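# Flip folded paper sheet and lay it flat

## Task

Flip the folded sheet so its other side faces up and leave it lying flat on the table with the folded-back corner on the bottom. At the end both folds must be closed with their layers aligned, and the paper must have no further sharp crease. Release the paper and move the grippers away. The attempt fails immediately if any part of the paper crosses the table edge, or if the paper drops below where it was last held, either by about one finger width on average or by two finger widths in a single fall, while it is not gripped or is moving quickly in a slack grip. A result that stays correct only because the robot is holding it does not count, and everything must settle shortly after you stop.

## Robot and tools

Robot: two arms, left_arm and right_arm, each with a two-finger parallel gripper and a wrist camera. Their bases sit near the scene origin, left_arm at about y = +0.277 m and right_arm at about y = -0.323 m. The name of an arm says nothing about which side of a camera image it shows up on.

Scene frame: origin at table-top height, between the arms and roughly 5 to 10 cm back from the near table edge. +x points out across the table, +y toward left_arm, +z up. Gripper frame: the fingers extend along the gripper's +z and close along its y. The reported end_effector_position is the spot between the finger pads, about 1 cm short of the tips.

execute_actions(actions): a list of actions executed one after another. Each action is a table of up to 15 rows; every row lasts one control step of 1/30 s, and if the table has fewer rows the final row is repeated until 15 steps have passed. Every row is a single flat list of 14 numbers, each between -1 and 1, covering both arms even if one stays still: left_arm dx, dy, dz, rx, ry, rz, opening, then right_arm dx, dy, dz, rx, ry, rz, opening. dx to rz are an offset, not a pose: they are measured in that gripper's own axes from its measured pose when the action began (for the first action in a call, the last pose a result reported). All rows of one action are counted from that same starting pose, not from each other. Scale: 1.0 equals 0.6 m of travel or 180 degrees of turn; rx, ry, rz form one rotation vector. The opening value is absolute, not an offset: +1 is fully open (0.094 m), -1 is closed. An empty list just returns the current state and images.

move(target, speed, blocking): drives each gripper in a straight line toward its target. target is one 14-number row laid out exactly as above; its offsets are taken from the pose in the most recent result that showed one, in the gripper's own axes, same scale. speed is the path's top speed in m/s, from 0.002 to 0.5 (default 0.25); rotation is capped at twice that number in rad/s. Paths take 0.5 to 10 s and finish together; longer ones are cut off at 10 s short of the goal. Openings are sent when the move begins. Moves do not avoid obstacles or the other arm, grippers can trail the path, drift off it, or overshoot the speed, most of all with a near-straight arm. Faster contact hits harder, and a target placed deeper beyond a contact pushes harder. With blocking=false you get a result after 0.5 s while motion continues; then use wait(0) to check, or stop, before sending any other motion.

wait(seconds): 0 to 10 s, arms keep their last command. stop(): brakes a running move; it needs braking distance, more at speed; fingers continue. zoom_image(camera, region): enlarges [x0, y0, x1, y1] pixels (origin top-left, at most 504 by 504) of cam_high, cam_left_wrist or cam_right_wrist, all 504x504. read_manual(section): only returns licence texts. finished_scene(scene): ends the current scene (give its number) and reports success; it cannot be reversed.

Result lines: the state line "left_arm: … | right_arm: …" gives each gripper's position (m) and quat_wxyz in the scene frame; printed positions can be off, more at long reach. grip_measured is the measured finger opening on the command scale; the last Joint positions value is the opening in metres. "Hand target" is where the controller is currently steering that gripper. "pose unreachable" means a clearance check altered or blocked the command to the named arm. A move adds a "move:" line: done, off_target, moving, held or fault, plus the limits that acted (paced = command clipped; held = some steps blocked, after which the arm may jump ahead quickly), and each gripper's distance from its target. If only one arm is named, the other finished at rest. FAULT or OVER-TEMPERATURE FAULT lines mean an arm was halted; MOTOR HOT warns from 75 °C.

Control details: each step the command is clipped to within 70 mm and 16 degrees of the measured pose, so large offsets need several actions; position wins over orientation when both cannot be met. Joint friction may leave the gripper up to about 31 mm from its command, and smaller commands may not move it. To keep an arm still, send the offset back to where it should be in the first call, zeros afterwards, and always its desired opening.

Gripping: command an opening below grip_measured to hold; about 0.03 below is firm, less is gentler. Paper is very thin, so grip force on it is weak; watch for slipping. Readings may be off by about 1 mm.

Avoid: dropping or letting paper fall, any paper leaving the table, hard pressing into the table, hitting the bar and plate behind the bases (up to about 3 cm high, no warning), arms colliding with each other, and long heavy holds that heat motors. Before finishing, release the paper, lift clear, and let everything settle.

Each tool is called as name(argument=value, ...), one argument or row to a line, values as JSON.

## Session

move(
  target=[0,0,0,0,0,0,1, 0.33,0.45,-0.1,0,0.33,0,1],
)

Scene clock: 2.67 s.
left_arm: end_effector_position=(+0.3848, +0.3124, +0.4113) grip_measured=+1.000 end_effector_quat_wxyz=(+0.705, -0.032, +0.708, -0.002) | right_arm: end_effector_position=(+0.3150, -0.0667, +0.2460) grip_measured=+1.000 end_effector_quat_wxyz=(+0.285, +0.007, +0.958, +0.023)
Joint positions: left_arm=[-0.011  1.062  1.047  0.009  0.003 -0.001  0.094] | right_arm=[ 0.851  1.776  1.734 -1.144  0.396  0.779  0.094]
Joint velocities: left_arm=[-0.002  0.002 -0.007  0.037  0.051  0.007  0.   ] | right_arm=[-0.002 -0.012  0.002  0.022 -0.051 -0.022  0.   ]
Motor temperatures (°C, as the motors report them): left_arm=[28 33 32 33 29 30] | right_arm=[26 32 31 33 27 26]
Hand target (left_arm): +0.385, +0.312, +0.411; +0.705, -0.032, +0.708, -0.002
Hand target (right_arm): +0.314, -0.061, +0.243; +0.278, +0.004, +0.960, +0.024
Off the commanded pose (left_arm): 0.000 m, 0 deg.
Off the commanded pose (right_arm): 0.009 m, 1 deg.
move: done

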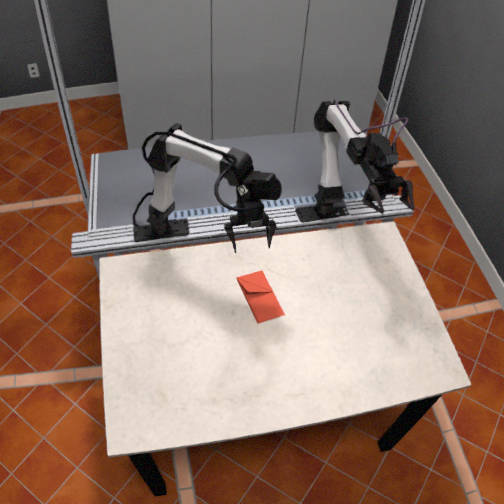

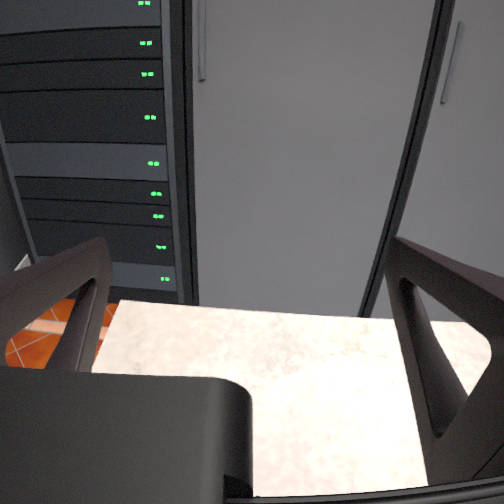

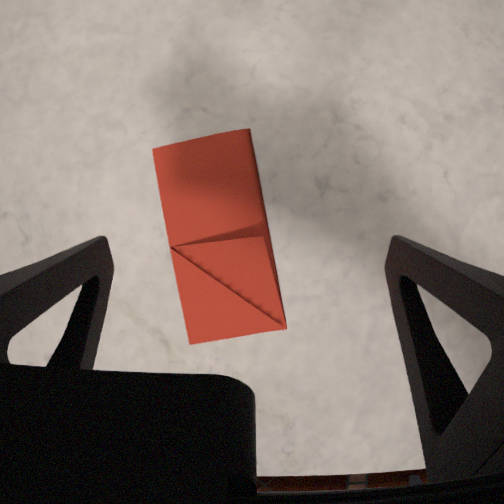

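move(
  target=[0.2,-0.1,-0.03,0,0.25,0,-1, 0.183,-0.077,0.278,-0.285,0.197,0.031,0.06],
)

Scene clock: 12.13 s.
left_arm: end_effector_position=(+0.3699, +0.2490, +0.2966) grip_measured=-0.984 end_effector_quat_wxyz=(+0.390, -0.032, +0.920, -0.014) | right_arm: end_effector_position=(+0.3085, -0.1060, +0.0460) grip_measured=+0.063 end_effector_quat_wxyz=(-0.034, -0.077, +0.895, +0.439)
Joint positions: left_arm=[-0.245  1.334  1.43  -0.88  -0.167 -0.169  0.001] | right_arm=[ 0.255  2.039  1.124 -0.579 -0.876  0.143  0.05 ]
Joint velocities: left_arm=[ 0.017 -0.007 -0.017 -0.037  0.007  0.022  0.   ] | right_arm=[ 0.002  0.002  0.002 -0.066 -0.037  0.022 -0.   ]
Motor temperatures (°C, as the motors report them): left_arm=[28 33 34 36 29 30] | right_arm=[26 33 33 33 27 26]
Hand target (left_arm): +0.369, +0.245, +0.294; +0.381, -0.030, +0.924, -0.014
Hand target (right_arm): +0.314, -0.105, +0.048; -0.032, -0.078, +0.892, +0.444
Off the commanded pose (left_arm): 0.004 m, 1 deg.
Off the commanded pose (right_arm): 0.007 m, 1 deg.
move: done

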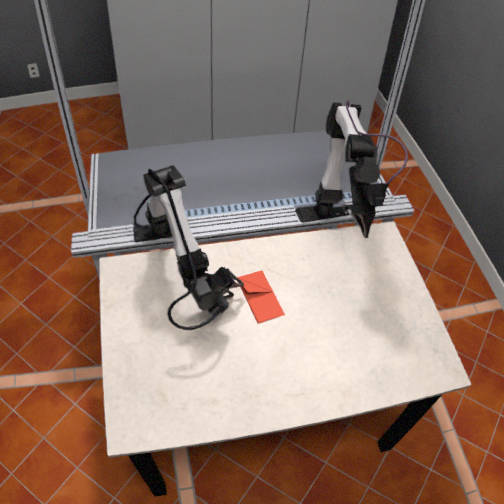

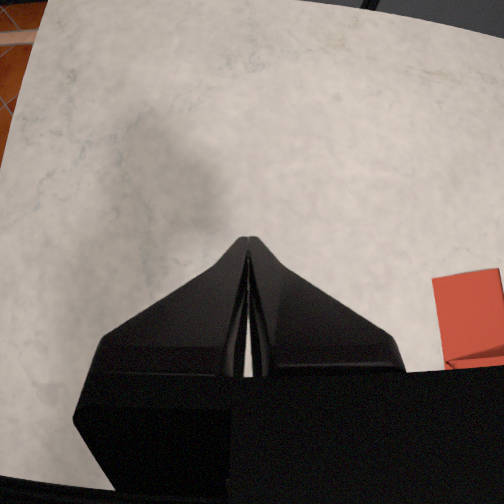

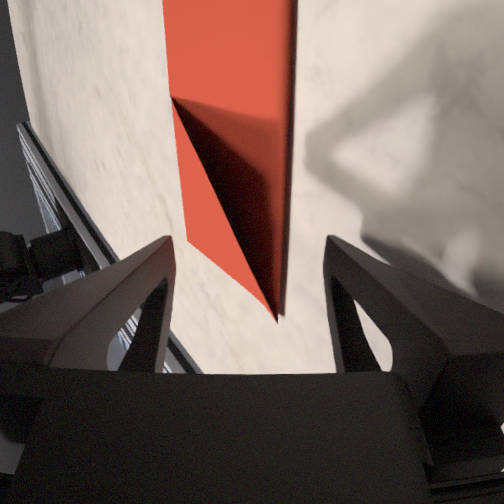

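move(
  target=[0.368,-0.393,0.277,0,0.255,0,-1, 0,0,0,0,0,0,0.5],
)

move(
  target=[0,0,0.075,0,0,0,-1, 0,-0.01,0.035,0,0,0,0.5],
  speed=0.03,
)

Scene clock: 18.70 s.
left_arm: end_effector_position=(+0.3498, +0.0035, +0.0319) grip_measured=-0.984 end_effector_quat_wxyz=(+0.008, -0.026, +0.999, -0.023) | right_arm: end_effector_position=(+0.3084, -0.1058, +0.0463) grip_measured=+0.497 end_effector_quat_wxyz=(-0.034, -0.078, +0.894, +0.439)
Joint positions: left_arm=[-0.729  2.292  1.809 -1.078 -0.011 -0.724  0.001] | right_arm=[ 0.255  2.039  1.124 -0.579 -0.878  0.141  0.07 ]
Joint velocities: left_arm=[-0.022  0.007 -0.012 -0.007 -0.007  0.081 -0.   ] | right_arm=[-0.002 -0.012 -0.007  0.022  0.022 -0.037  0.001]
Motor temperatures (°C, as the motors report them): left_arm=[28 34 35 37 29 30] | right_arm=[26 34 33 33 27 26]
Hand target (left_arm): +0.346, -0.001, +0.032; +0.001, -0.025, +0.999, -0.024
Hand target (right_arm): +0.308, -0.106, +0.046; -0.034, -0.077, +0.895, +0.439
Off the commanded pose (left_arm): 0.006 m, 1 deg.
Off the commanded pose (right_arm): 0.000 m, 0 deg.
move: done

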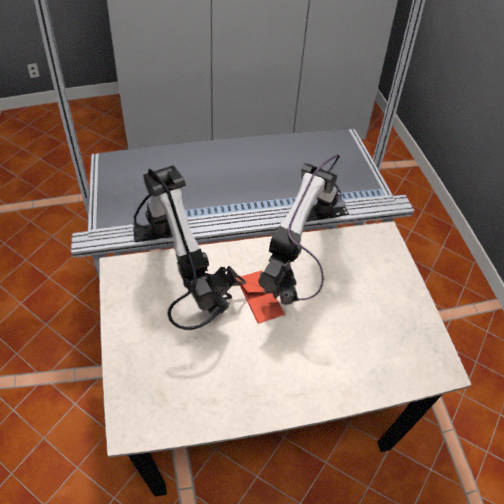

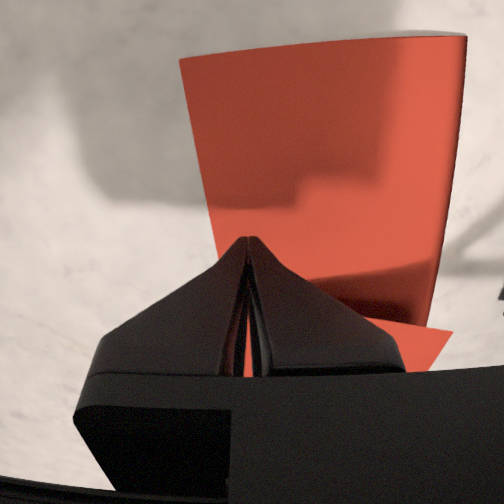

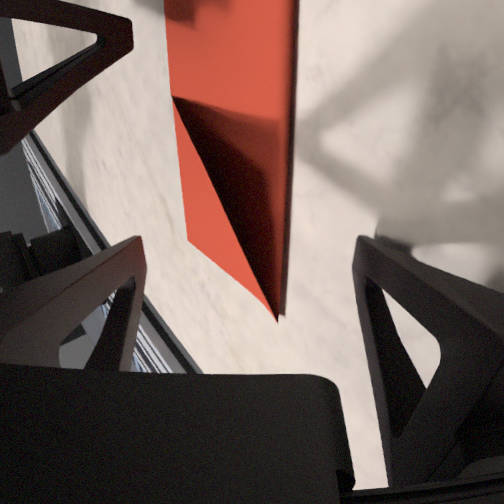

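Scene clock: 20.47 s.
left_arm: end_effector_position=(+0.3522, +0.0004, +0.0066) grip_measured=-0.984 end_effector_quat_wxyz=(+0.015, -0.026, +0.999, -0.028) | right_arm: end_effector_position=(+0.3126, -0.0968, +0.0406) grip_measured=+0.497 end_effector_quat_wxyz=(-0.023, -0.078, +0.893, +0.443)
Joint positions: left_arm=[-0.729  2.318  1.749 -0.975 -0.011 -0.724  0.001] | right_arm=[ 0.276  2.054  1.11  -0.495 -0.88   0.187  0.07 ]
Joint velocities: left_arm=[-0.007 -0.002  0.002 -0.051 -0.066  0.095 -0.   ] | right_arm=[-0.007 -0.012 -0.002  0.022 -0.007 -0.007  0.001]
Motor temperatures (°C, as the motors report them): left_arm=[28 35 35 36 29 30] | right_arm=[26 35 33 33 27 26]
Hand target (left_arm): +0.350, +0.002, -0.012; +0.008, -0.026, +0.999, -0.023
Hand target (right_arm): +0.306, -0.094, +0.029; -0.034, -0.078, +0.894, +0.439
Off the commanded pose (left_arm): 0.020 m, 1 deg.
Off the commanded pose (right_arm): 0.014 m, 1 deg.
move: off_target (left_arm, right_arm)

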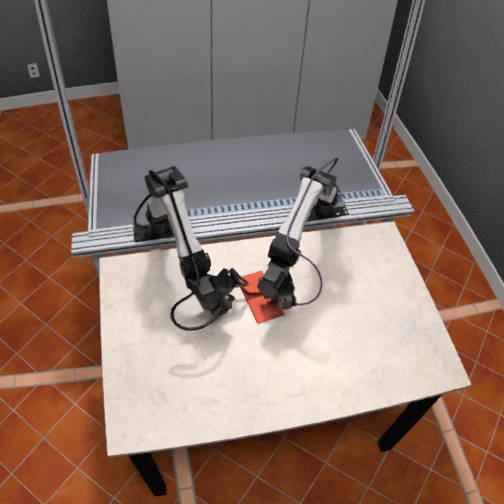

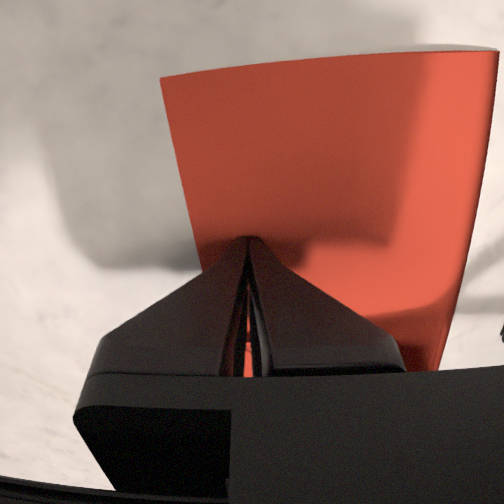

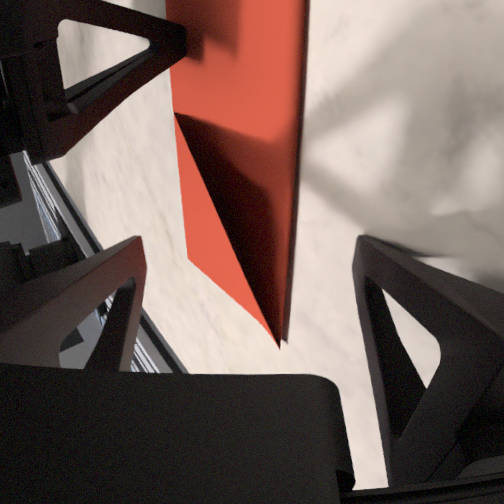

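move(
  target=[0,0,0.025,0,0,0,-1, 0.02,0.03,0.075,0,0,0,0.5],
  speed=0.015,
)

Scene clock: 26.10 s.
left_arm: end_effector_position=(+0.3564, -0.0029, +0.0074) grip_measured=-0.984 end_effector_quat_wxyz=(+0.023, -0.026, +0.999, -0.035) | right_arm: end_effector_position=(+0.3045, -0.0508, +0.0408) grip_measured=+0.497 end_effector_quat_wxyz=(-0.013, -0.085, +0.882, +0.463)
Joint positions: left_arm=[-0.729  2.317  1.749 -0.954 -0.011 -0.724  0.001] | right_arm=[ 0.397  2.054  1.057 -0.256 -0.89   0.381  0.07 ]
Joint velocities: left_arm=[ 0.012 -0.012 -0.017 -0.022 -0.037 -0.066 -0.001] | right_arm=[ 0.002 -0.022 -0.017 -0.022 -0.007 -0.037 -0.001]
Motor temperatures (°C, as the motors report them): left_arm=[28 38 35 35 29 30] | right_arm=[26 36 33 33 27 26]
Hand target (left_arm): +0.352, -0.000, -0.008; +0.014, -0.026, +0.999, -0.028
Hand target (right_arm): +0.293, -0.054, +0.027; -0.025, -0.079, +0.893, +0.443
Off the commanded pose (left_arm): 0.016 m, 1 deg.
Off the commanded pose (right_arm): 0.017 m, 3 deg.
move: off_target (left_arm, right_arm)

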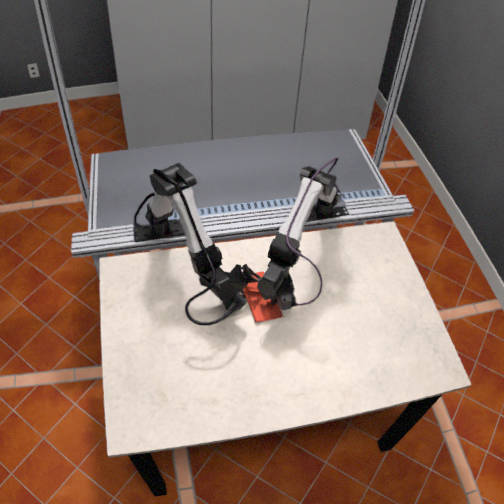

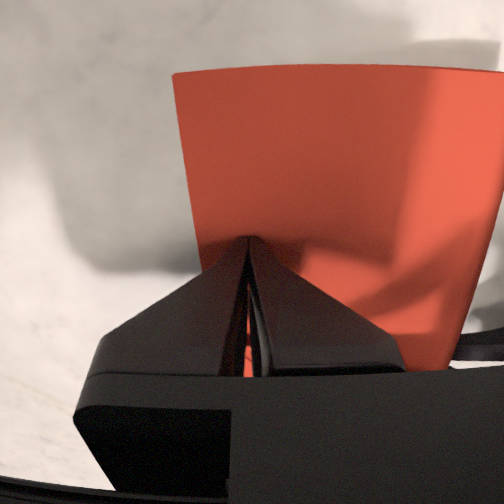

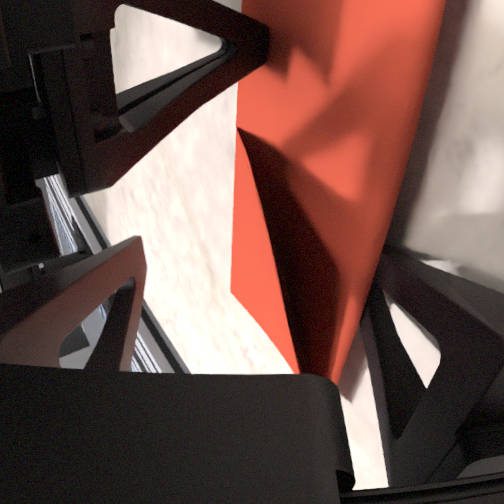

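Under. Advance while narrowing.

execute_actions(
  actions=[
    [[0,0,0.025,0,0,0,-1,0.015,-0.015,0.02,0,0,0,0.35]],
    [[0,0,0.025,0,0,0,-1,0.015,-0.015,0.02,0,0,0,0.2]],
    [[0,0,0.025,0,0,0,-1,0.015,-0.015,0.02,0,0,0,0.05]],
    [[0,0,0.025,0,0,0,-1,0.01,-0.015,0.02,0,0,0,-0.1]],
  ],
)

Scene clock: 31.40 s.
left_arm: end_effector_position=(+0.3727, -0.0159, +0.0082) grip_measured=-0.984 end_effector_quat_wxyz=(+0.055, -0.027, +0.996, -0.062) | right_arm: end_effector_position=(+0.3046, -0.0429, +0.0322) grip_measured=-0.097 end_effector_quat_wxyz=(+0.026, -0.092, +0.866, +0.491)
Joint positions: left_arm=[-0.729  2.321  1.749 -0.867 -0.011 -0.724  0.001] | right_arm=[ 0.41   2.065  0.948  0.013 -0.91   0.454  0.042]
Joint velocities: left_arm=[-0.002 -0.022  0.017 -0.051  0.051 -0.007  0.   ] | right_arm=[ 0.002  0.002 -0.007 -0.037  0.125  0.007 -0.   ]
Motor temperatures (°C, as the motors report them): left_arm=[28 40 35 35 29 30] | right_arm=[26 37 33 33 27 26]
Hand target (left_arm): +0.371, -0.015, -0.005; +0.049, -0.027, +0.997, -0.057
Hand target (right_arm): +0.296, -0.040, +0.020; +0.015, -0.092, +0.869, +0.485
Off the commanded pose (left_arm): 0.014 m, 1 deg.
Off the commanded pose (right_arm): 0.015 m, 1 deg.

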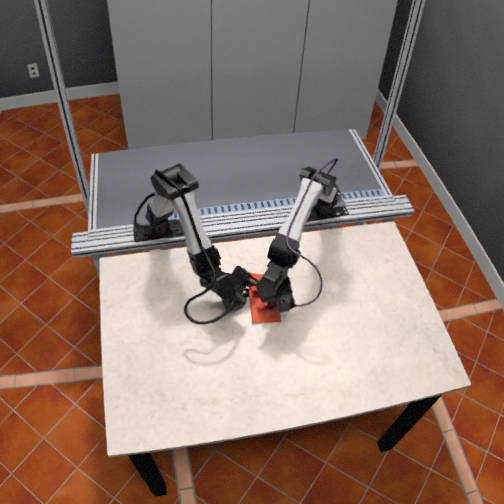

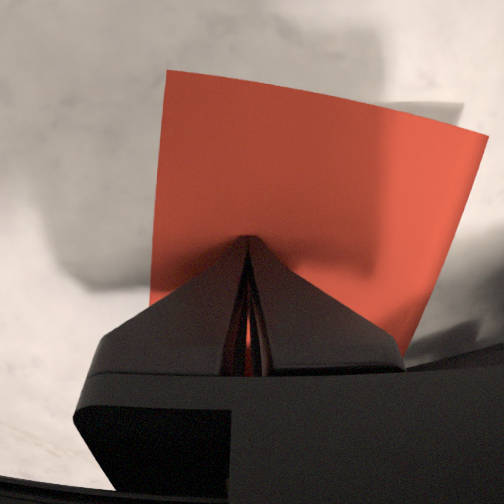

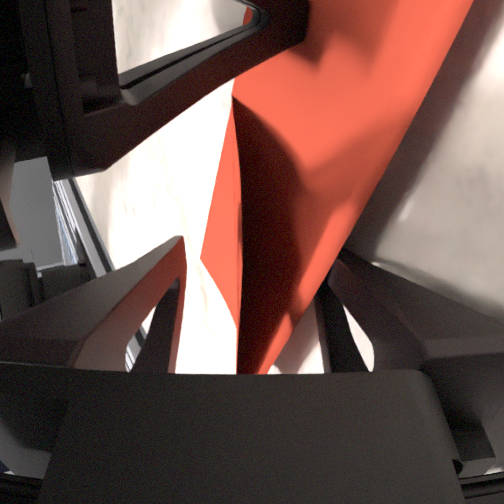

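execute_actions(
  actions=[
    [[0,0,0,0,0,0,-1,0,-0.01,0.01,0,0,0,-0.3]],
    [[0,0.01,-0.04,0,0,0,-1,0,0,0,0,0,0,-0.5]],
    [[0,0.03,-0.04,0,0,0,-1,0,0,0,0,0,0,-0.75]],
    [[0,0.05,-0.04,0,0,0,-1,0,0,0,0,0,0,-1]],
  ],
)

move(
  target=[0.05,0.35,-0.1,0,0,0,-1, 0,0,0,0,0,0,-1],
)

zoom_image(
  camera="cam_high",
  region=[200, 250, 320, 340],
)

Scene clock: 38.63 s.
left_arm: end_effector_position=(+0.3798, +0.0424, +0.0906) grip_measured=-0.984 end_effector_quat_wxyz=(+0.091, -0.047, +0.991, -0.084) | right_arm: end_effector_position=(+0.3061, -0.0423, +0.0331) grip_measured=-0.991 end_effector_quat_wxyz=(+0.030, -0.093, +0.865, +0.492)
Joint positions: left_arm=[-0.621  2.058  1.655 -0.95  -0.004 -0.655  0.001] | right_arm=[ 0.41   2.065  0.948  0.023 -0.91   0.455  0.   ]
Joint velocities: left_arm=[-0.002 -0.027 -0.012  0.022  0.007  0.007 -0.001] | right_arm=[-0.027 -0.007 -0.012  0.022  0.066 -0.037  0.001]
Motor temperatures (°C, as the motors report them): left_arm=[28 43 35 35 29 30] | right_arm=[26 38 33 34 27 26]
Hand target (left_arm): +0.371, +0.042, +0.082; +0.077, -0.037, +0.993, -0.077
Hand target (right_arm): +0.306, -0.042, +0.033; +0.030, -0.093, +0.865, +0.492
Off the commanded pose (left_arm): 0.012 m, 2 deg.
Off the commanded pose (right_arm): 0.000 m, 0 deg.

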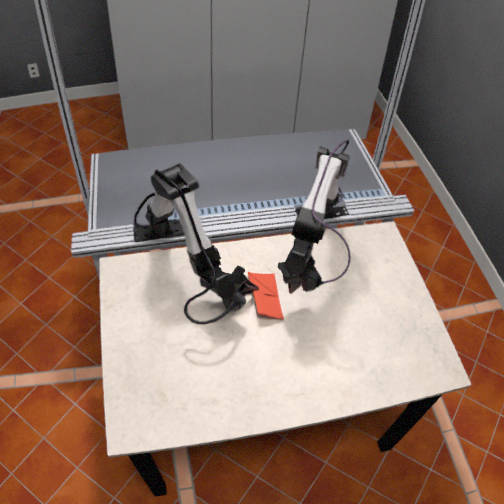

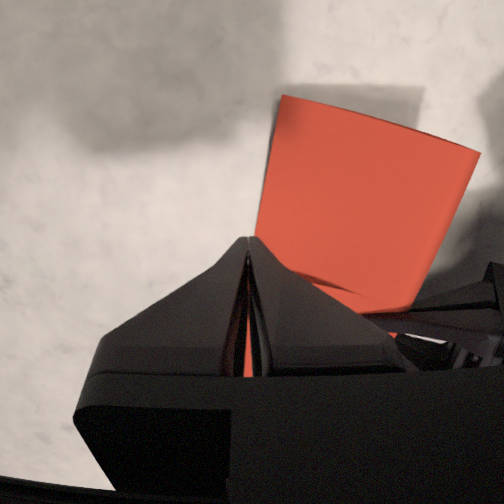

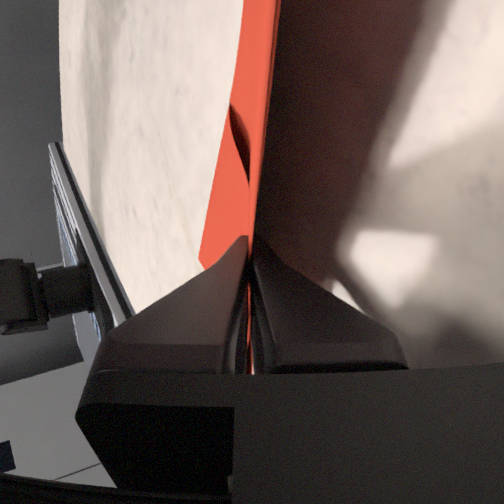

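Scene clock: 40.17 s.
left_arm: end_effector_position=(+0.3338, +0.2583, +0.1129) grip_measured=-0.984 end_effector_quat_wxyz=(+0.107, -0.054, +0.989, -0.082) | right_arm: end_effector_position=(+0.3061, -0.0423, +0.0331) grip_measured=-0.991 end_effector_quat_wxyz=(+0.030, -0.093, +0.865, +0.492)
Joint positions: left_arm=[-0.074  1.602  1.202 -0.949  0.101 -0.133  0.001] | right_arm=[ 0.41   2.065  0.948  0.023 -0.91   0.455  0.   ]
Joint velocities: left_arm=[ 0.002 -0.002  0.007 -0.037 -0.022 -0.037 -0.001] | right_arm=[-0.002  0.002 -0.007 -0.007 -0.022 -0.007  0.001]
Motor temperatures (°C, as the motors report them): left_arm=[28 43 35 35 29 30] | right_arm=[26 38 33 34 27 26]
Hand target (left_arm): +0.324, +0.255, +0.108; +0.091, -0.047, +0.991, -0.086
Hand target (right_arm): +0.306, -0.042, +0.033; +0.030, -0.093, +0.865, +0.492
Off the commanded pose (left_arm): 0.013 m, 2 deg.
Off the commanded pose (right_arm): 0.000 m, 0 deg.
move: off_target (left_arm)

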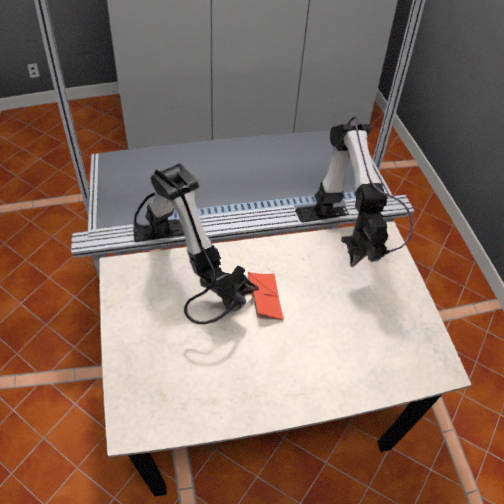

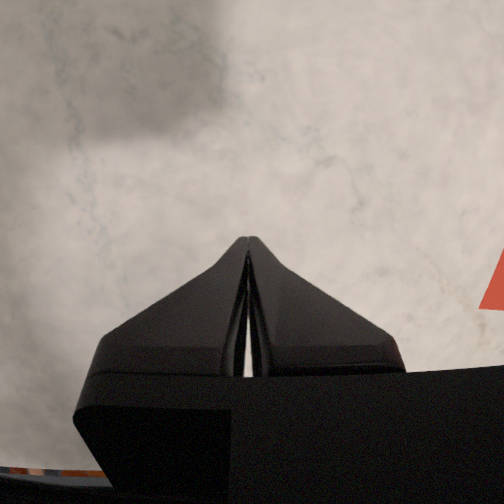

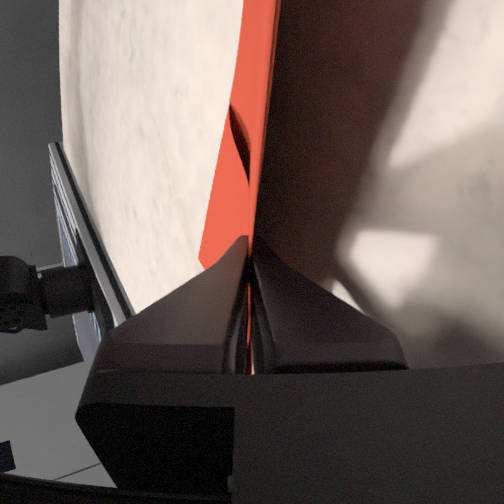

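Region (200, 250, 320, 340) of cam_high's 504x504 image, scaled by 4.200, with more detail than that image has; it fills the top 378 rows of this view, and the rest is white.

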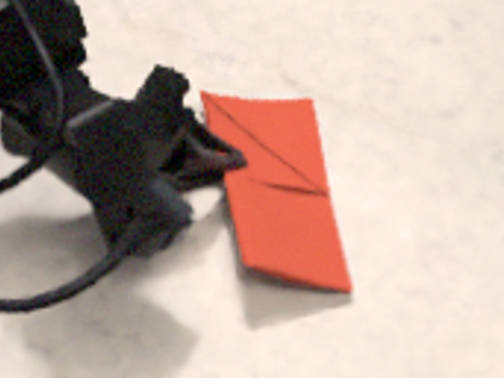

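move(
  target=[0,0,0,0,0,0,-1, -0.12,0.26,-0.045,0.025,-0.15,0.091,-1],
  speed=0.1,
)

move(
  target=[0,0,0,0,0,0,-1, 0,0,0,0,0,-0.95,-1],
  speed=0.35,
)

move(
  target=[0,0,0,0,0,0,-1, 0,0.27,0.075,0,0,0,-1],
  speed=0.06,
)

Scene clock: 48.90 s.
left_arm: end_effector_position=(+0.3337, +0.2581, +0.1129) grip_measured=-0.984 end_effector_quat_wxyz=(+0.107, -0.053, +0.989, -0.082) | right_arm: end_effector_position=(+0.3493, +0.0190, +0.1742) grip_measured=-0.991 end_effector_quat_wxyz=(+0.157, +0.148, +0.862, +0.458)
Joint positions: left_arm=[-0.074  1.602  1.202 -0.95   0.102 -0.13   0.001] | right_arm=[ 0.664  1.761  1.114 -0.004 -0.334  1.18   0.   ]
Joint velocities: left_arm=[-0.007 -0.022  0.002 -0.022  0.022 -0.022  0.   ] | right_arm=[ 0.012  0.002 -0.007  0.007 -0.007 -0.022  0.   ]
Motor temperatures (°C, as the motors report them): left_arm=[28 43 36 34 29 30] | right_arm=[26 39 33 35 27 26]
Hand target (left_arm): +0.334, +0.258, +0.113; +0.107, -0.054, +0.989, -0.082
Hand target (right_arm): +0.348, +0.023, +0.186; +0.163, +0.146, +0.858, +0.464
Off the commanded pose (left_arm): 0.000 m, 0 deg.
Off the commanded pose (right_arm): 0.015 m, 1 deg.
move: off_target (right_arm)

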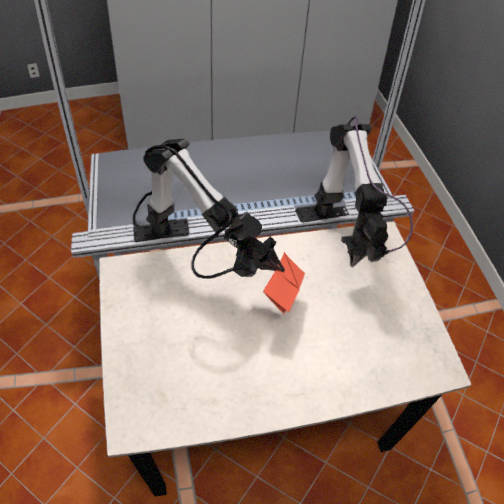

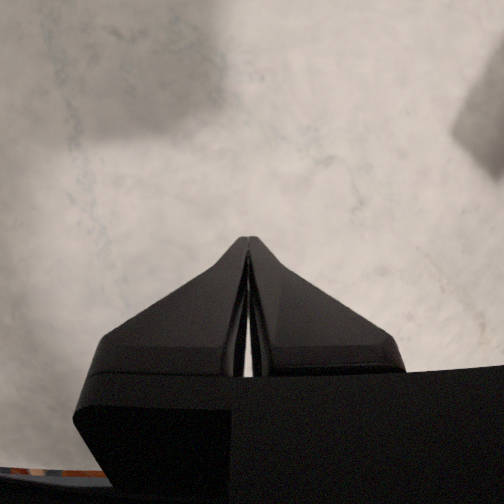

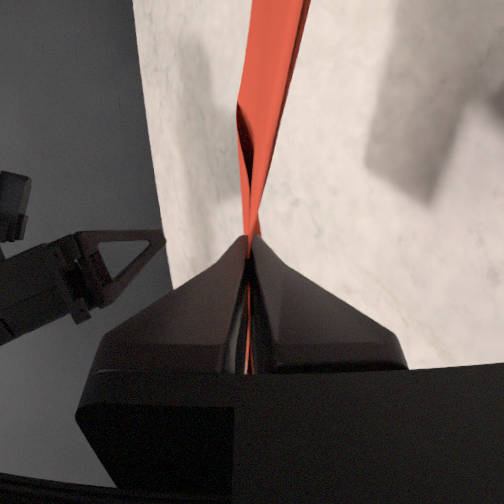

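Scene clock: 53.83 s.
left_arm: end_effector_position=(+0.3337, +0.2581, +0.1129) grip_measured=-0.984 end_effector_quat_wxyz=(+0.107, -0.053, +0.989, -0.082) | right_arm: end_effector_position=(+0.3493, +0.0190, +0.1742) grip_measured=-0.991 end_effector_quat_wxyz=(-0.470, +0.847, -0.219, +0.119)
Joint positions: left_arm=[-0.074  1.602  1.202 -0.95   0.102 -0.13   0.001] | right_arm=[ 0.664  1.761  1.114 -0.004 -0.334 -1.796  0.   ]
Joint velocities: left_arm=[ 0.017  0.012  0.007 -0.037 -0.037 -0.037 -0.002] | right_arm=[-0.002  0.002  0.002  0.007 -0.007  0.007 -0.   ]
Motor temperatures (°C, as the motors report them): left_arm=[28 43 36 34 29 30] | right_arm=[26 40 34 36 27 26]
Hand target (left_arm): +0.334, +0.258, +0.113; +0.107, -0.053, +0.989, -0.082
Hand target (right_arm): +0.349, +0.019, +0.174; -0.469, +0.848, -0.215, +0.121
Off the commanded pose (left_arm): 0.000 m, 0 deg.
Off the commanded pose (right_arm): 0.000 m, 0 deg.
move: done

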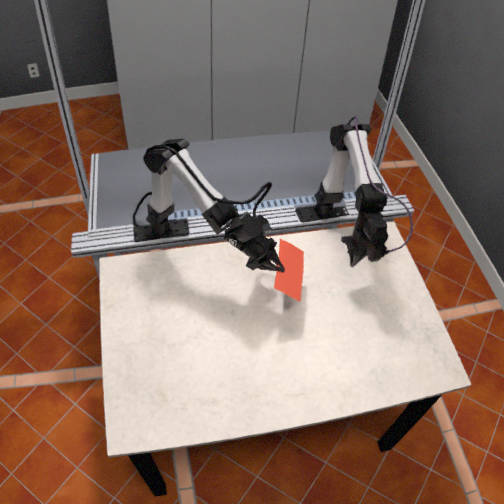

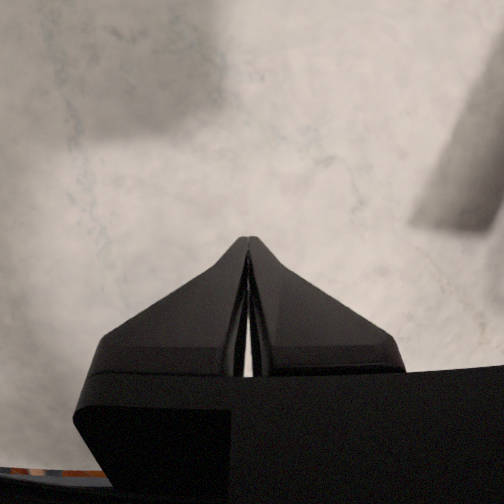

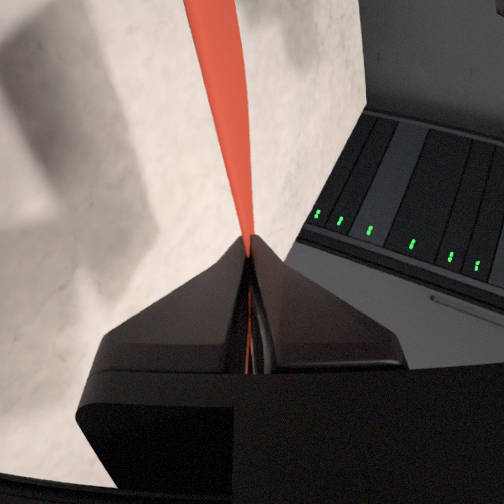

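Scene clock: 57.20 s.
left_arm: end_effector_position=(+0.3337, +0.2581, +0.1129) grip_measured=-0.984 end_effector_quat_wxyz=(+0.107, -0.053, +0.989, -0.082) | right_arm: end_effector_position=(+0.3267, -0.0184, +0.0238) grip_measured=-0.991 end_effector_quat_wxyz=(-0.474, +0.845, -0.216, +0.123)
Joint positions: left_arm=[-0.074  1.602  1.202 -0.95   0.102 -0.13   0.001] | right_arm=[ 0.61   2.039  0.693  0.695 -0.376 -1.833  0.   ]
Joint velocities: left_arm=[-0.012 -0.017 -0.017 -0.007  0.037 -0.051 -0.002] | right_arm=[ 0.007 -0.002 -0.017 -0.022  0.022  0.051  0.   ]
Motor temperatures (°C, as the motors report them): left_arm=[28 42 36 34 29 30] | right_arm=[26 40 34 36 27 26]
Hand target (left_arm): +0.334, +0.258, +0.113; +0.107, -0.053, +0.989, -0.082
Hand target (right_arm): +0.325, -0.024, +0.015; -0.470, +0.847, -0.219, +0.119
Off the commanded pose (left_arm): 0.000 m, 0 deg.
Off the commanded pose (right_arm): 0.012 m, 1 deg.
move: off_target (right_arm)

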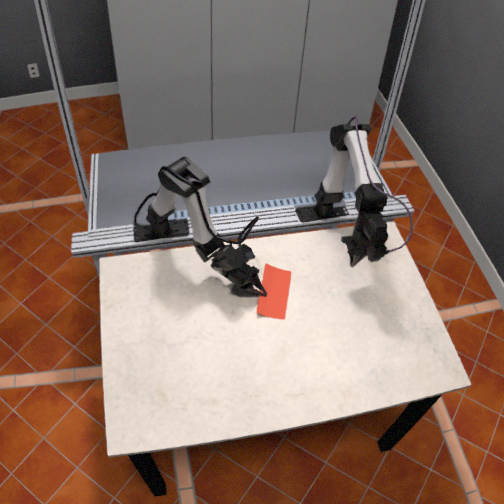

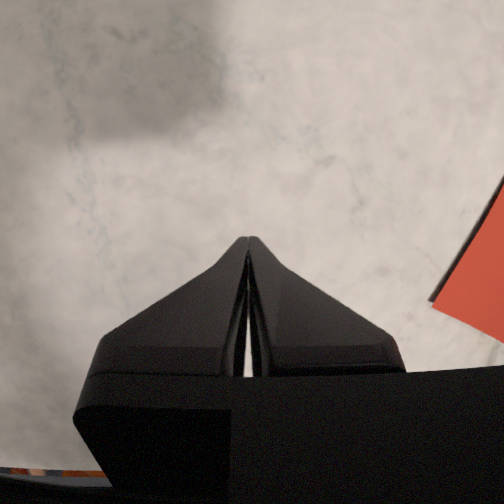

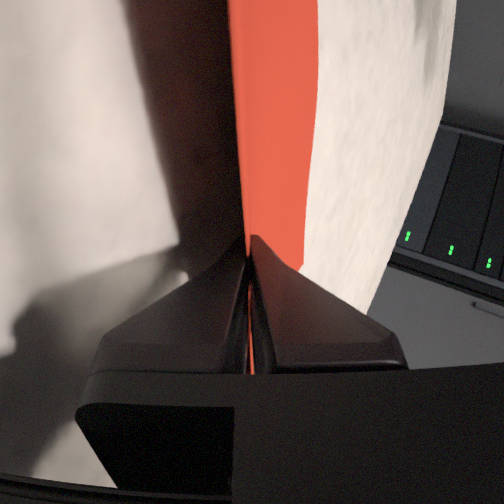

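move(
  target=[0.098,-0.333,0.165,0,0,0,-1, 0,0.034,0.005,0,0,0,-1],
  speed=0.2,
)

move(
  target=[0,0,0.08,0,0,0,-1, 0,0,0,0,0,0,-0.8],
  speed=0.03,
)

move(
  target=[0,0,0.02,0,0,0,-1, 0,0.04,-0.07,0,0,0,-0.8],
  speed=0.025,
)

Scene clock: 63.77 s.
left_arm: end_effector_position=(+0.3083, +0.0460, +0.0390) grip_measured=-0.984 end_effector_quat_wxyz=(+0.098, -0.049, +0.991, -0.076) | right_arm: end_effector_position=(+0.3252, -0.0190, +0.0160) grip_measured=-0.991 end_effector_quat_wxyz=(-0.479, +0.842, -0.212, +0.127)
Joint positions: left_arm=[-0.728  1.891  1.201 -0.664 -0.051 -0.762  0.001] | right_arm=[ 0.61   2.078  0.674  0.77  -0.378 -1.835  0.   ]
Joint velocities: left_arm=[-0.002 -0.032  0.007 -0.007  0.066 -0.125 -0.001] | right_arm=[-0.007 -0.017  0.002 -0.037  0.051 -0.022  0.   ]
Motor temperatures (°C, as the motors report them): left_arm=[28 42 37 34 29 30] | right_arm=[26 40 34 37 27 26]
Hand target (left_arm): +0.314, +0.040, +0.039; +0.107, -0.052, +0.990, -0.080
Hand target (right_arm): +0.322, -0.026, +0.005; -0.473, +0.845, -0.216, +0.122
Off the commanded pose (left_arm): 0.010 m, 1 deg.
Off the commanded pose (right_arm): 0.013 m, 1 deg.
move: off_target (right_arm)

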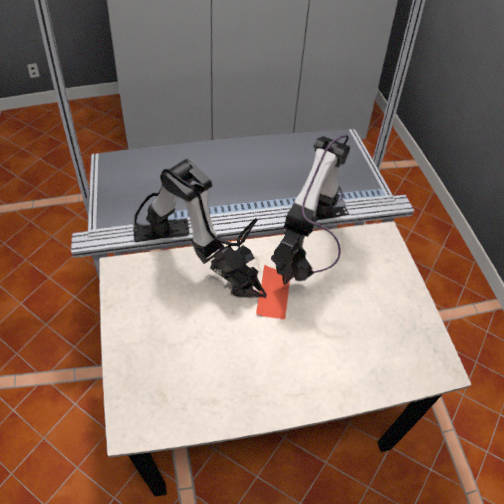

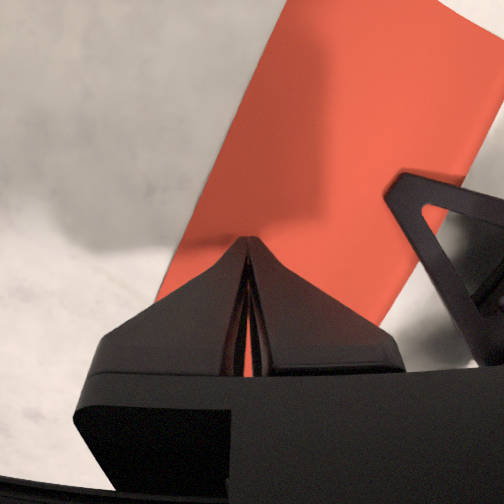

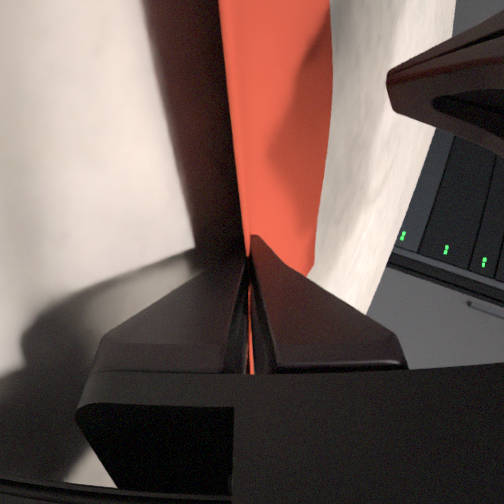

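Scene clock: 65.70 s.
left_arm: end_effector_position=(+0.3214, +0.0342, +0.0084) grip_measured=-0.984 end_effector_quat_wxyz=(+0.110, -0.050, +0.989, -0.085) | right_arm: end_effector_position=(+0.3256, -0.0187, +0.0168) grip_measured=-0.803 end_effector_quat_wxyz=(-0.481, +0.841, -0.212, +0.128)
Joint positions: left_arm=[-0.728  1.983  1.183 -0.524 -0.051 -0.762  0.001] | right_arm=[ 0.61   2.078  0.674  0.774 -0.378 -1.835  0.009]
Joint velocities: left_arm=[ 0.007  0.037  0.017 -0.007 -0.007  0.037 -0.   ] | right_arm=[-0.002 -0.012 -0.012  0.037  0.11   0.007 -0.002]
Motor temperatures (°C, as the motors report them): left_arm=[28 42 37 34 29 30] | right_arm=[26 40 34 38 27 26]
Hand target (left_arm): +0.317, +0.040, -0.007; +0.098, -0.049, +0.991, -0.076
Hand target (right_arm): +0.325, -0.019, +0.016; -0.479, +0.842, -0.212, +0.127
Off the commanded pose (left_arm): 0.017 m, 2 deg.
Off the commanded pose (right_arm): 0.001 m, 0 deg.
move: off_target (left_arm)

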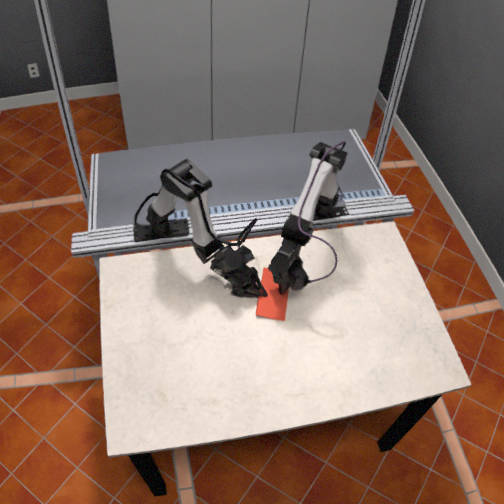

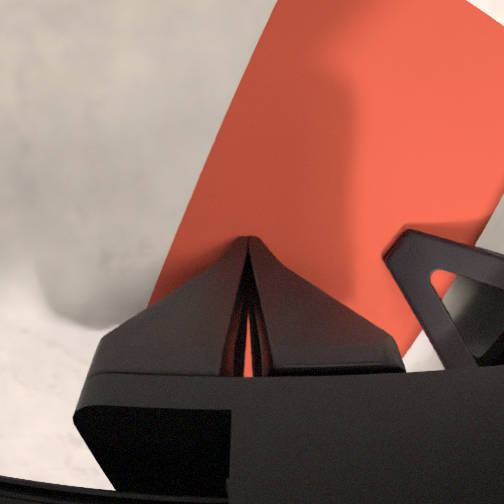

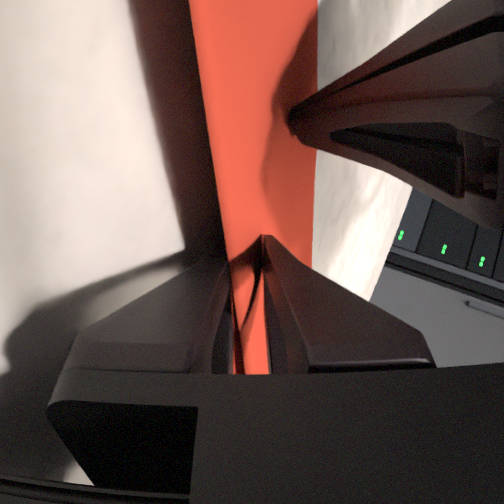

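Scene clock: 67.90 s.
left_arm: end_effector_position=(+0.3248, +0.0315, +0.0086) grip_measured=-0.984 end_effector_quat_wxyz=(+0.116, -0.050, +0.988, -0.091) | right_arm: end_effector_position=(+0.3042, -0.0556, +0.0162) grip_measured=-0.803 end_effector_quat_wxyz=(-0.481, +0.841, -0.212, +0.127)
Joint positions: left_arm=[-0.728  1.986  1.183 -0.505 -0.051 -0.762  0.001] | right_arm=[ 0.543  1.997  0.517  0.831 -0.434 -1.878  0.009]
Joint velocities: left_arm=[-0.017 -0.007 -0.042 -0.022  0.051 -0.007 -0.001] | right_arm=[-0.022 -0.012 -0.002 -0.007 -0.081 -0.007 -0.001]
Motor temperatures (°C, as the motors report them): left_arm=[28 42 37 34 29 30] | right_arm=[26 40 33 38 27 26]
Hand target (left_arm): +0.324, +0.033, -0.003; +0.110, -0.050, +0.989, -0.085
Hand target (right_arm): +0.302, -0.060, +0.017; -0.481, +0.841, -0.212, +0.128
Off the commanded pose (left_arm): 0.012 m, 1 deg.
Off the commanded pose (right_arm): 0.006 m, 0 deg.
move: off_target (left_arm)

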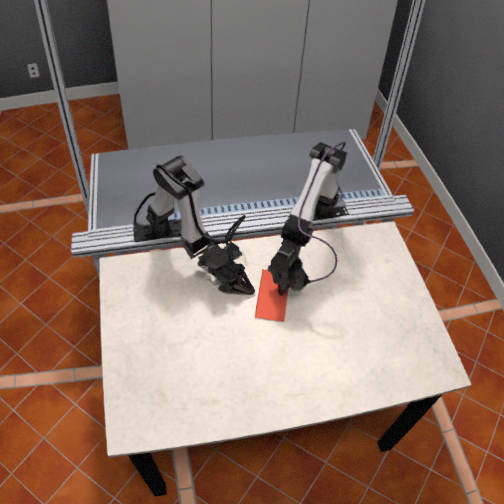

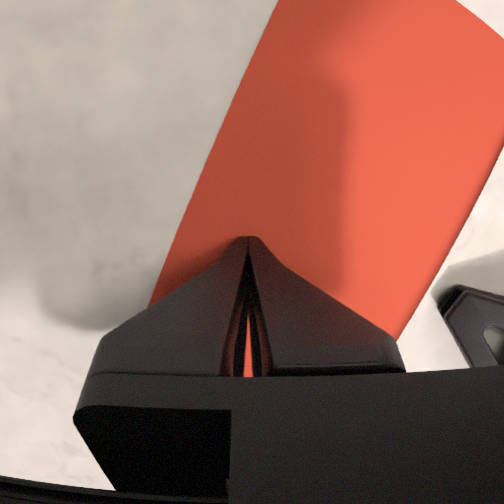

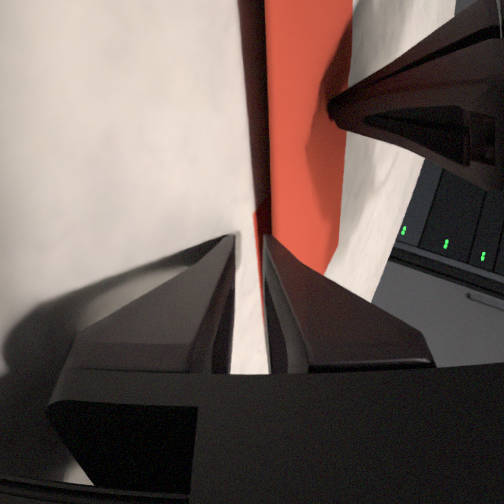

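move(
  target=[0,0.12,-0.27,0,0,0,-1, 0,-0.1,-0.18,0,0,0.1,-0.8],
  speed=0.15,
)

Scene clock: 72.67 s.
left_arm: end_effector_position=(+0.2827, +0.1281, +0.1481) grip_measured=-0.984 end_effector_quat_wxyz=(+0.120, -0.053, +0.987, -0.089) | right_arm: end_effector_position=(+0.2682, -0.1079, +0.1111) grip_measured=-0.803 end_effector_quat_wxyz=(-0.488, +0.803, -0.340, +0.048)
Joint positions: left_arm=[-0.571  1.501  1.211 -1.007 -0.017 -0.614  0.001] | right_arm=[ 0.43   1.352  0.464  0.182 -0.521 -1.655  0.009]
Joint velocities: left_arm=[-0.002 -0.002 -0.012 -0.037  0.051 -0.11   0.001] | right_arm=[-0.027  0.002  0.002  0.022 -0.11   0.007 -0.   ]
Motor temperatures (°C, as the motors report them): left_arm=[28 42 37 35 29 30] | right_arm=[26 40 33 38 27 26]
Hand target (left_arm): +0.282, +0.128, +0.151; +0.116, -0.050, +0.988, -0.092
Hand target (right_arm): +0.273, -0.108, +0.121; -0.495, +0.798, -0.341, +0.051
Off the commanded pose (left_arm): 0.003 m, 1 deg.
Off the commanded pose (right_arm): 0.013 m, 1 deg.
move: off_target (right_arm)

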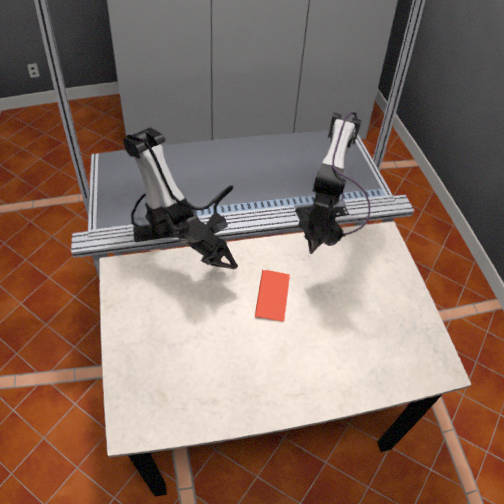

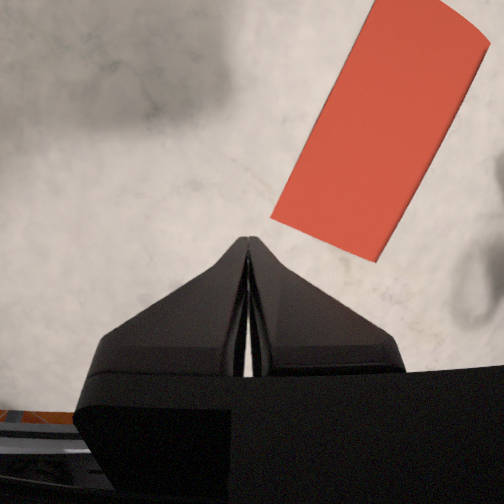

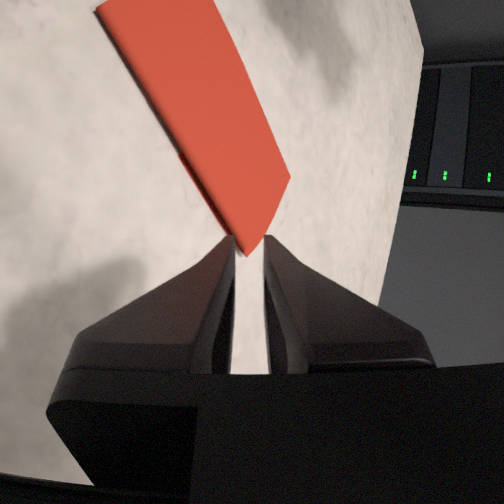

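finished_scene(
  scene=2,
)

The scene is finished: the task was done.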